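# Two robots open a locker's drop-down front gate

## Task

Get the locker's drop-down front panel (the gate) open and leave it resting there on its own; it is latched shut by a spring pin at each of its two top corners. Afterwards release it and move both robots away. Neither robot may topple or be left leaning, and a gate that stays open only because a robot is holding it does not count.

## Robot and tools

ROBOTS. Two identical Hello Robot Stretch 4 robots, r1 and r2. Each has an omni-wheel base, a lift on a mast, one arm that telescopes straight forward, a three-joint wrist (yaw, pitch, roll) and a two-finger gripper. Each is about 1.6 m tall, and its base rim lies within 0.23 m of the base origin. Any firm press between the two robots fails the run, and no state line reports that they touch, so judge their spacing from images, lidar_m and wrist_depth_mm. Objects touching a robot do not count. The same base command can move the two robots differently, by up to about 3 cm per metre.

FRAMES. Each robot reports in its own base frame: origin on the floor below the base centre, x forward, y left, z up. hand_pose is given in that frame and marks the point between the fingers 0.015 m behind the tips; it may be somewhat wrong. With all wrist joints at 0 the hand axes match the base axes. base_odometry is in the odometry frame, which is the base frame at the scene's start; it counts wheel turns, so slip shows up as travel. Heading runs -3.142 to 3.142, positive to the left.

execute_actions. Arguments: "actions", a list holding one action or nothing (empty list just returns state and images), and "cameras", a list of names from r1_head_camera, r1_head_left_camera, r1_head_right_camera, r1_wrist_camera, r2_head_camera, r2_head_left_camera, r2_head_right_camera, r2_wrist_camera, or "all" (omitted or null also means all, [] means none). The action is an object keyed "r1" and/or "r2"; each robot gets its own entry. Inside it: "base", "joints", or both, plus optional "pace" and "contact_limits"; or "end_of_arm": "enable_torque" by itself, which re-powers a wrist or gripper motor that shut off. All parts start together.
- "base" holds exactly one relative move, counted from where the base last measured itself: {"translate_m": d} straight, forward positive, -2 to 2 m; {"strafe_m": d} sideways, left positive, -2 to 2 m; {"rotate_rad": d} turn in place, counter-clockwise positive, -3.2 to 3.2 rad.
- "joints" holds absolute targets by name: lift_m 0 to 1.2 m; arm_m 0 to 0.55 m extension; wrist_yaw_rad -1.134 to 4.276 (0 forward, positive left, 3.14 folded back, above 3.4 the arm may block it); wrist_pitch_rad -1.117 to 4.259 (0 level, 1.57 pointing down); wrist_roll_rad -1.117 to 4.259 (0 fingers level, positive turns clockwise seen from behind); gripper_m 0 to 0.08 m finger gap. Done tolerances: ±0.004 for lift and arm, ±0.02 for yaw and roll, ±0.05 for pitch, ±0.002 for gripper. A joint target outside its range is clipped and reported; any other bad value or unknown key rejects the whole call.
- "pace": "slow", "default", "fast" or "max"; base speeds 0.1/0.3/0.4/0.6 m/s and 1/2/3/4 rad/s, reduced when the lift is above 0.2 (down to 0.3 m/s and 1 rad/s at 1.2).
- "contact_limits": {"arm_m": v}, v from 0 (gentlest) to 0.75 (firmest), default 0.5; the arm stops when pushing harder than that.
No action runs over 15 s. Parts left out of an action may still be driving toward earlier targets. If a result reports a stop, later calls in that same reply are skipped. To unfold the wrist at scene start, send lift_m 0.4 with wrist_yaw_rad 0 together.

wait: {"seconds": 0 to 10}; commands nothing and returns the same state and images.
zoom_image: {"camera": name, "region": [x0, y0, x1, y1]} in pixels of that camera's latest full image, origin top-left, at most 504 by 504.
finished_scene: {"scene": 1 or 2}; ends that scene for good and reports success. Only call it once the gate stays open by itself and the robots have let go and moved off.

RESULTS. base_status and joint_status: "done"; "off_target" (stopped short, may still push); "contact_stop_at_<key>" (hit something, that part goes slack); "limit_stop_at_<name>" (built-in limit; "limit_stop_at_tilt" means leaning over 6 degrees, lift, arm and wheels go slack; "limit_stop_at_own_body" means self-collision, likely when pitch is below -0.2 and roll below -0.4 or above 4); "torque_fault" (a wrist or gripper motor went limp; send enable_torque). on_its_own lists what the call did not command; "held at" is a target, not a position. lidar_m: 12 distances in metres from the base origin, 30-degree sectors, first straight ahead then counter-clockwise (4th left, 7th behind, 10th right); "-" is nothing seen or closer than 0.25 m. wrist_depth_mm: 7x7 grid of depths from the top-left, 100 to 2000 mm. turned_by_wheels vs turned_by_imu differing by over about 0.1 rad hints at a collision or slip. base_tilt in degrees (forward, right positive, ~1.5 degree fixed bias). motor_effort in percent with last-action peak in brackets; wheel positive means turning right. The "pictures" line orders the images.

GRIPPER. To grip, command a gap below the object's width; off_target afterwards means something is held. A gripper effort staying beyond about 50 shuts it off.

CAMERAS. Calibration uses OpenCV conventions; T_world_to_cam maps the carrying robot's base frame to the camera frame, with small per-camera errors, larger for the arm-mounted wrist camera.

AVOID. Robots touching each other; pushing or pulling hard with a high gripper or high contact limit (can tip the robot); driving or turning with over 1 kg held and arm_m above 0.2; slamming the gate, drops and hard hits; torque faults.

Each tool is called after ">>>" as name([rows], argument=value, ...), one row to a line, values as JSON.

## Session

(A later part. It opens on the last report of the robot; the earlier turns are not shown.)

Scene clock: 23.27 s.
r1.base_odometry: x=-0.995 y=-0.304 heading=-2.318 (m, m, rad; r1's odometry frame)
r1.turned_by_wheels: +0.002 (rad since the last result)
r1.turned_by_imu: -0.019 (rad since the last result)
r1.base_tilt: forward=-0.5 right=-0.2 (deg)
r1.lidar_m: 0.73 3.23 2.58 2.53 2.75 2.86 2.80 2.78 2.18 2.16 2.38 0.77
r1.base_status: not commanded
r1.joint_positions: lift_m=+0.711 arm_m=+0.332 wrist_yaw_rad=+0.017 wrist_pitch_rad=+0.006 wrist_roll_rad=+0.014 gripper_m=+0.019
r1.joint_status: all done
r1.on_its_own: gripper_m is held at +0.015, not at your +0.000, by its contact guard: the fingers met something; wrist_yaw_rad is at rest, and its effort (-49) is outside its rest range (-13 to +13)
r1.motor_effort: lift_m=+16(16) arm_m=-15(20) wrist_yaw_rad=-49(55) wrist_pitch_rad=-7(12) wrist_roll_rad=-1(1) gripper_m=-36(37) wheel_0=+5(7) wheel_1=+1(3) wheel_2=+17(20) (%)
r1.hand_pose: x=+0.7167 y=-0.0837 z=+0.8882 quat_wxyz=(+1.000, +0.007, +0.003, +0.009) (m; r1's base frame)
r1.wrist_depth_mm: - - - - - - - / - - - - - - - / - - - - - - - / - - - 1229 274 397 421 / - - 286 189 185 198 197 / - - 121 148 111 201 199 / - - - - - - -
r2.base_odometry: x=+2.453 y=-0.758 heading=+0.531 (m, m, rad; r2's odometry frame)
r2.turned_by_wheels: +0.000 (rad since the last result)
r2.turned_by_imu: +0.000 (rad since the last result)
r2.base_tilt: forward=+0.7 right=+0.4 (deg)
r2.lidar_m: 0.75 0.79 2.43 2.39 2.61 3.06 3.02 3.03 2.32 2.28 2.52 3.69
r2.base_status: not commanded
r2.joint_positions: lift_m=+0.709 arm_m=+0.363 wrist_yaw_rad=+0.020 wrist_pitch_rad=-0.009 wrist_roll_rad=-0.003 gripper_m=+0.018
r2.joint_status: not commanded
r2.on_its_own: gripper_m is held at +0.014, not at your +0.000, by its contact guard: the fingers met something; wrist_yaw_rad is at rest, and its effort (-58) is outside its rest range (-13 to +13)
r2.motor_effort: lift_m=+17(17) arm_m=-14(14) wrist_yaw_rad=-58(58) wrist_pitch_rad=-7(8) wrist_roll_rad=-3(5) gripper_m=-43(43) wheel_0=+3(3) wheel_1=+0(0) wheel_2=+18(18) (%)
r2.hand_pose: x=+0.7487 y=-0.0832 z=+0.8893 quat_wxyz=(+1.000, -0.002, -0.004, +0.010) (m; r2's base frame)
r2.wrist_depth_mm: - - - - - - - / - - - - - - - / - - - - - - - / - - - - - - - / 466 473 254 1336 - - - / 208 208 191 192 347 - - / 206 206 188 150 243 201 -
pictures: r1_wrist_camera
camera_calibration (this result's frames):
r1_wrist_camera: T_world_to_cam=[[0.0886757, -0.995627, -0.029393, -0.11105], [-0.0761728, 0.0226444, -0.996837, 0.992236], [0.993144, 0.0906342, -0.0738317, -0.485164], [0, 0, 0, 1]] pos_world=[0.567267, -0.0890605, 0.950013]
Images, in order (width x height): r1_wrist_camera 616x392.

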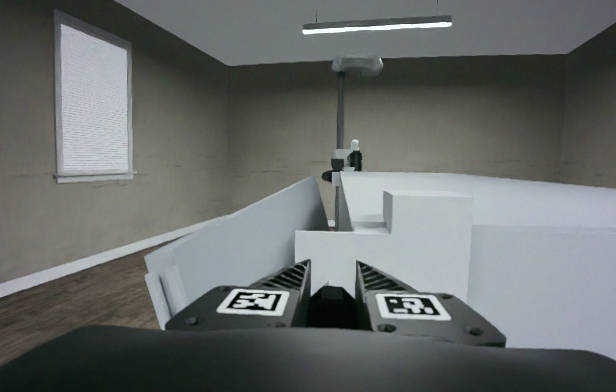

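>>> execute_actions([
  {"r1":{"joints":{"gripper_m":0.06}},"r2":{"joints":{"gripper_m":0.06}}},
], cameras=[])

>>> execute_actions([
  {"r1":{"joints":{"arm_m":0.05},"pace":"fast"},"r2":{"joints":{"arm_m":0.05},"pace":"fast"}},
], cameras=[])

>>> wait(seconds=4)

>>> finished_scene(scene=2)

Scene clock: 24.47 s.
r1.base_odometry: x=-0.994 y=-0.304 heading=-2.320 (m, m, rad; r1's odometry frame)
r1.turned_by_wheels: -0.002 (rad since the last result)
r1.turned_by_imu: -0.002 (rad since the last result)
r1.base_tilt: forward=-0.6 right=-0.2 (deg)
r1.lidar_m: 0.74 0.78 2.57 2.52 2.78 2.86 2.83 2.82 2.23 2.14 2.37 0.79
r1.base_status: not commanded
r1.joint_positions: lift_m=+0.711 arm_m=+0.330 wrist_yaw_rad=+0.000 wrist_pitch_rad=+0.006 wrist_roll_rad=+0.013 gripper_m=+0.060
r1.joint_status: all done
r1.motor_effort: lift_m=+16(16) arm_m=-7(15) wrist_yaw_rad=-2(49) wrist_pitch_rad=-7(8) wrist_roll_rad=+0(1) gripper_m=+1(33) wheel_0=+2(9) wheel_1=+1(2) wheel_2=+1(17) (%)
r1.hand_pose: x=+0.7138 y=-0.0873 z=+0.8882 quat_wxyz=(+1.000, +0.007, +0.003, +0.000) (m; r1's base frame)
r1.wrist_depth_mm: - - - - - - - / - - - - - - - / - - - - - - - / - - - - 193 392 418 / - - - 193 191 208 206 / - - 118 169 193 112 208 / - - - - - - -
r2.base_odometry: x=+2.453 y=-0.758 heading=+0.530 (m, m, rad; r2's odometry frame)
r2.turned_by_wheels: -0.001 (rad since the last result)
r2.turned_by_imu: -0.002 (rad since the last result)
r2.base_tilt: forward=+0.5 right=+0.3 (deg)
r2.lidar_m: 0.75 0.79 2.45 2.40 2.60 3.08 3.02 3.00 2.36 2.29 2.50 0.83
r2.base_status: not commanded
r2.joint_positions: lift_m=+0.709 arm_m=+0.362 wrist_yaw_rad=+0.000 wrist_pitch_rad=-0.009 wrist_roll_rad=-0.004 gripper_m=+0.060
r2.joint_status: all done
r2.motor_effort: lift_m=+17(17) arm_m=-5(14) wrist_yaw_rad=-2(58) wrist_pitch_rad=-7(8) wrist_roll_rad=-3(3) gripper_m=+3(43) wheel_0=+2(8) wheel_1=+1(3) wheel_2=+1(18) (%)
r2.hand_pose: x=+0.7455 y=-0.0873 z=+0.8894 quat_wxyz=(+1.000, -0.002, -0.005, +0.000) (m; r2's base frame)
r2.wrist_depth_mm: - - - - - - - / - - - - - - - / - - - - - - - / - - - - - - - / 459 469 327 - - - - / 210 211 196 1499 - - - / 208 208 160 195 154 - -
pictures: none
No camera images: the call's "cameras" was empty. Leave "cameras" out to get every camera's image.

Scene clock: 26.20 s.
r1.base_odometry: x=-0.994 y=-0.304 heading=-2.320 (m, m, rad; r1's odometry frame)
r1.turned_by_wheels: +0.000 (rad since the last result)
r1.turned_by_imu: +0.000 (rad since the last result)
r1.base_tilt: forward=-0.5 right=-0.2 (deg)
r1.lidar_m: 0.71 3.24 2.58 2.55 2.75 2.87 2.84 2.79 2.20 2.16 2.36 0.78
r1.base_status: not commanded
r1.joint_positions: lift_m=+0.711 arm_m=+0.051 wrist_yaw_rad=+0.000 wrist_pitch_rad=+0.006 wrist_roll_rad=+0.013 gripper_m=+0.060
r1.joint_status: all done
r1.motor_effort: lift_m=+16(16) arm_m=-6(8) wrist_yaw_rad=+1(1) wrist_pitch_rad=-9(8) wrist_roll_rad=+0(0) gripper_m=+0(1) wheel_0=+2(2) wheel_1=+1(1) wheel_2=+1(1) (%)
r1.hand_pose: x=+0.4347 y=-0.0875 z=+0.8882 quat_wxyz=(+1.000, +0.007, +0.003, +0.000) (m; r1's base frame)
r1.wrist_depth_mm: - - - - - - - / - - - - - - - / - - - - - - - / - - - - 488 484 480 / - - - - 496 488 484 / - - 118 - 480 111 488 / - - - - - - -
r2.base_odometry: x=+2.453 y=-0.758 heading=+0.530 (m, m, rad; r2's odometry frame)
r2.turned_by_wheels: +0.000 (rad since the last result)
r2.turned_by_imu: -0.001 (rad since the last result)
r2.base_tilt: forward=+0.5 right=+0.2 (deg)
r2.lidar_m: 0.75 0.80 2.43 2.40 2.58 3.05 3.00 3.03 2.31 2.31 2.49 3.66
r2.base_status: not commanded
r2.joint_positions: lift_m=+0.709 arm_m=+0.051 wrist_yaw_rad=+0.000 wrist_pitch_rad=-0.009 wrist_roll_rad=-0.004 gripper_m=+0.060
r2.joint_status: all done
r2.motor_effort: lift_m=+17(17) arm_m=-5(6) wrist_yaw_rad=+0(2) wrist_pitch_rad=-7(7) wrist_roll_rad=-4(3) gripper_m=+3(2) wheel_0=+2(2) wheel_1=+1(1) wheel_2=+2(2) (%)
r2.hand_pose: x=+0.4344 y=-0.0875 z=+0.8894 quat_wxyz=(+1.000, -0.002, -0.005, +0.000) (m; r2's base frame)
r2.wrist_depth_mm: - - - - - - - / - - - - - - - / - - - - - - - / - - - - - - - / 517 517 525 - - - - / 504 508 512 - - - - / 508 504 492 - 154 - -
pictures: none
No camera images: the call's "cameras" was empty. Leave "cameras" out to get every camera's image.

Scene clock: 30.20 s.
r1.base_odometry: x=-0.994 y=-0.304 heading=-2.320 (m, m, rad; r1's odometry frame)
r1.turned_by_wheels: +0.000 (rad since the last result)
r1.turned_by_imu: -0.001 (rad since the last result)
r1.base_tilt: forward=-0.5 right=-0.2 (deg)
r1.lidar_m: 0.70 3.26 2.56 2.53 2.76 2.86 2.83 2.81 2.20 2.16 2.38 0.79
r1.base_status: not commanded
r1.joint_positions: lift_m=+0.711 arm_m=+0.051 wrist_yaw_rad=+0.000 wrist_pitch_rad=+0.006 wrist_roll_rad=+0.013 gripper_m=+0.060
r1.joint_status: all done
r1.motor_effort: lift_m=+16(16) arm_m=-6(8) wrist_yaw_rad=+1(1) wrist_pitch_rad=-9(8) wrist_roll_rad=+0(0) gripper_m=+1(1) wheel_0=+2(2) wheel_1=+1(1) wheel_2=+1(1) (%)
r1.hand_pose: x=+0.4347 y=-0.0875 z=+0.8882 quat_wxyz=(+1.000, +0.007, +0.003, +0.000) (m; r1's base frame)
r1.wrist_depth_mm: - - - - - - - / - - - - - - - / - - - - - - - / - - - - 488 488 480 / - - - - 488 488 484 / - - 118 - 480 111 484 / - - - - - - -
r2.base_odometry: x=+2.453 y=-0.758 heading=+0.530 (m, m, rad; r2's odometry frame)
r2.turned_by_wheels: +0.000 (rad since the last result)
r2.turned_by_imu: -0.001 (rad since the last result)
r2.base_tilt: forward=+0.6 right=+0.3 (deg)
r2.lidar_m: 0.75 0.81 2.45 2.37 2.60 3.03 3.00 3.00 2.35 2.28 2.53 3.70
r2.base_status: not commanded
r2.joint_positions: lift_m=+0.709 arm_m=+0.051 wrist_yaw_rad=+0.000 wrist_pitch_rad=-0.009 wrist_roll_rad=-0.004 gripper_m=+0.060
r2.joint_status: all done
r2.motor_effort: lift_m=+17(17) arm_m=-5(6) wrist_yaw_rad=+0(2) wrist_pitch_rad=-7(7) wrist_roll_rad=-3(3) gripper_m=+2(2) wheel_0=+2(2) wheel_1=+1(1) wheel_2=+1(2) (%)
r2.hand_pose: x=+0.4344 y=-0.0875 z=+0.8894 quat_wxyz=(+1.000, -0.002, -0.005, +0.000) (m; r2's base frame)
r2.wrist_depth_mm: - - - - - - - / - - - - - - - / - - - - - - - / - - - - - - - / 512 512 517 - - - - / 512 508 512 - - - - / 500 508 492 - 154 - -
wait: 4.00 s; at rest by 0.27 s
pictures: r1_head_camera, r1_head_left_camera, r1_head_right_camera, r1_wrist_camera, r2_head_camera, r2_head_left_camera, r2_head_right_camera, r2_wrist_camera
camera_calibration (this result's frames):
r1_wrist_camera: T_world_to_cam=[[0.0712274, -0.997035, -0.0291329, -0.0825303], [-0.0755061, 0.0237338, -0.996863, 0.970719], [0.994598, 0.0732037, -0.0735917, -0.207079], [0, 0, 0, 1]] pos_world=[0.285134, -0.0901654, 0.95003]
r2_wrist_camera: T_world_to_cam=[[-0.00760298, -0.999398, 0.0338367, -0.118023], [0.0921184, -0.0343938, -0.995154, 0.912554], [0.995719, -0.00444916, 0.0923244, -0.367557], [0, 0, 0, 1]] pos_world=[0.281023, -0.0882012, 0.946059]
Images, in order (width x height): r1_head_camera 420x560, r1_head_left_camera 420x672, r1_head_right_camera 420x672, r1_wrist_camera 616x392, r2_head_camera 420x560, r2_head_left_camera 420x672, r2_head_right_camera 420x672, r2_wrist_camera 616x392.

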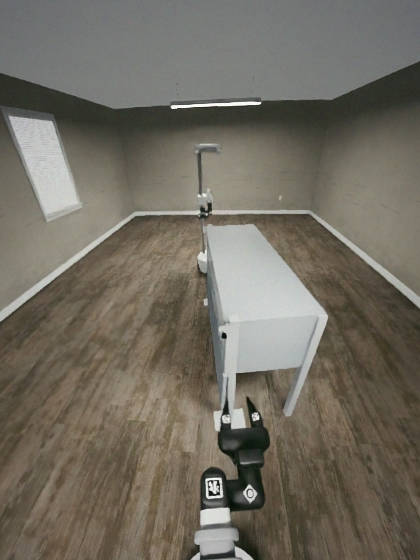

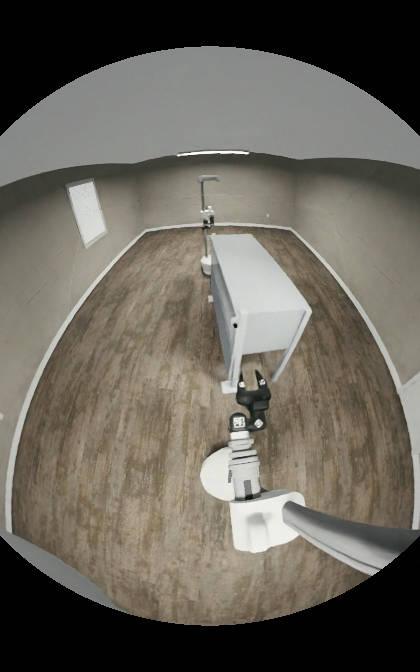

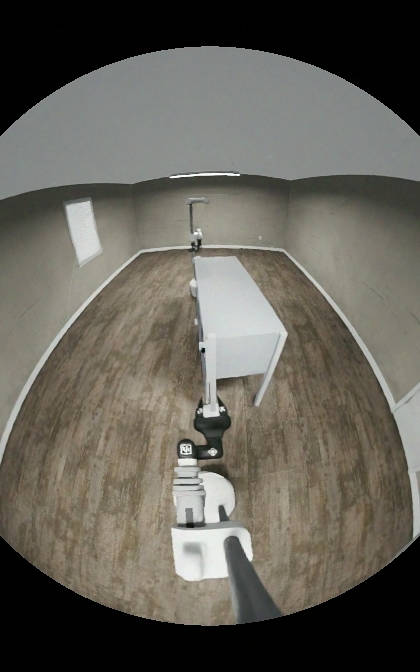

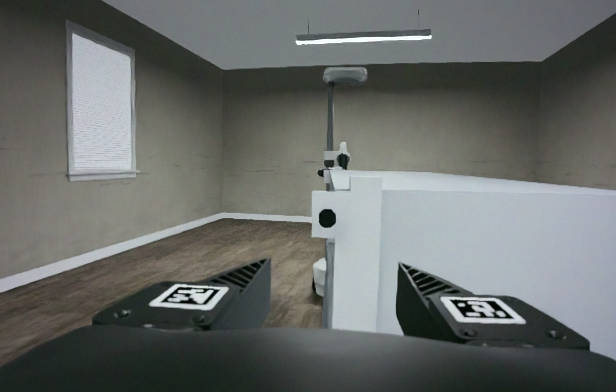

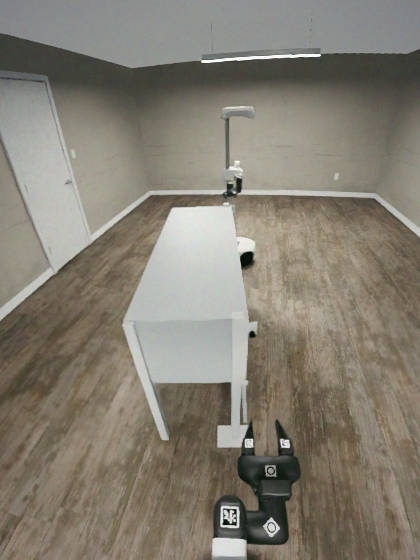

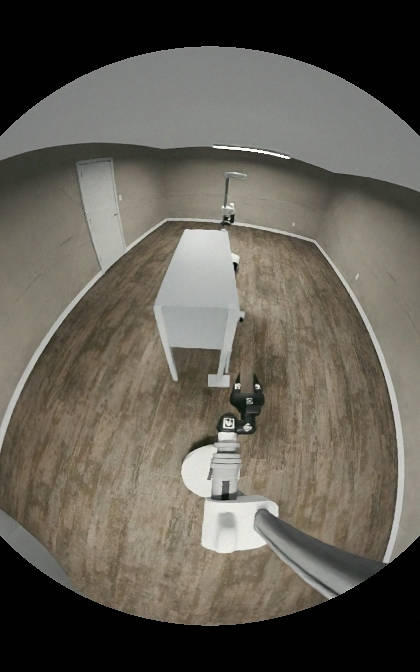

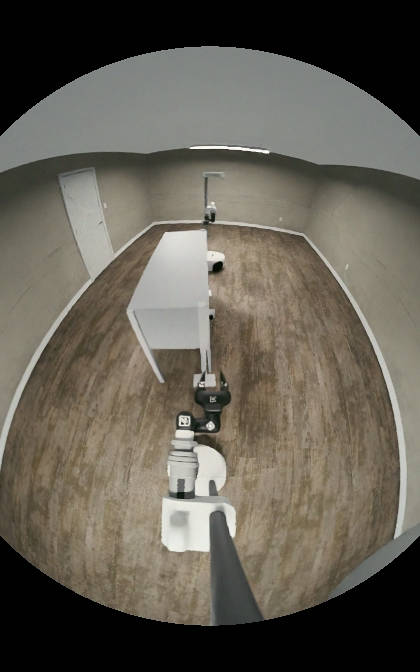

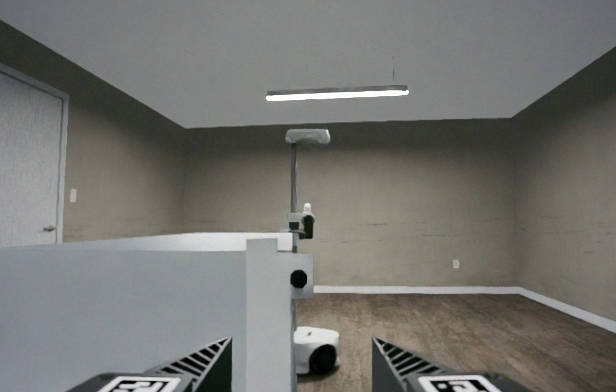

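The scene is finished: the task was done.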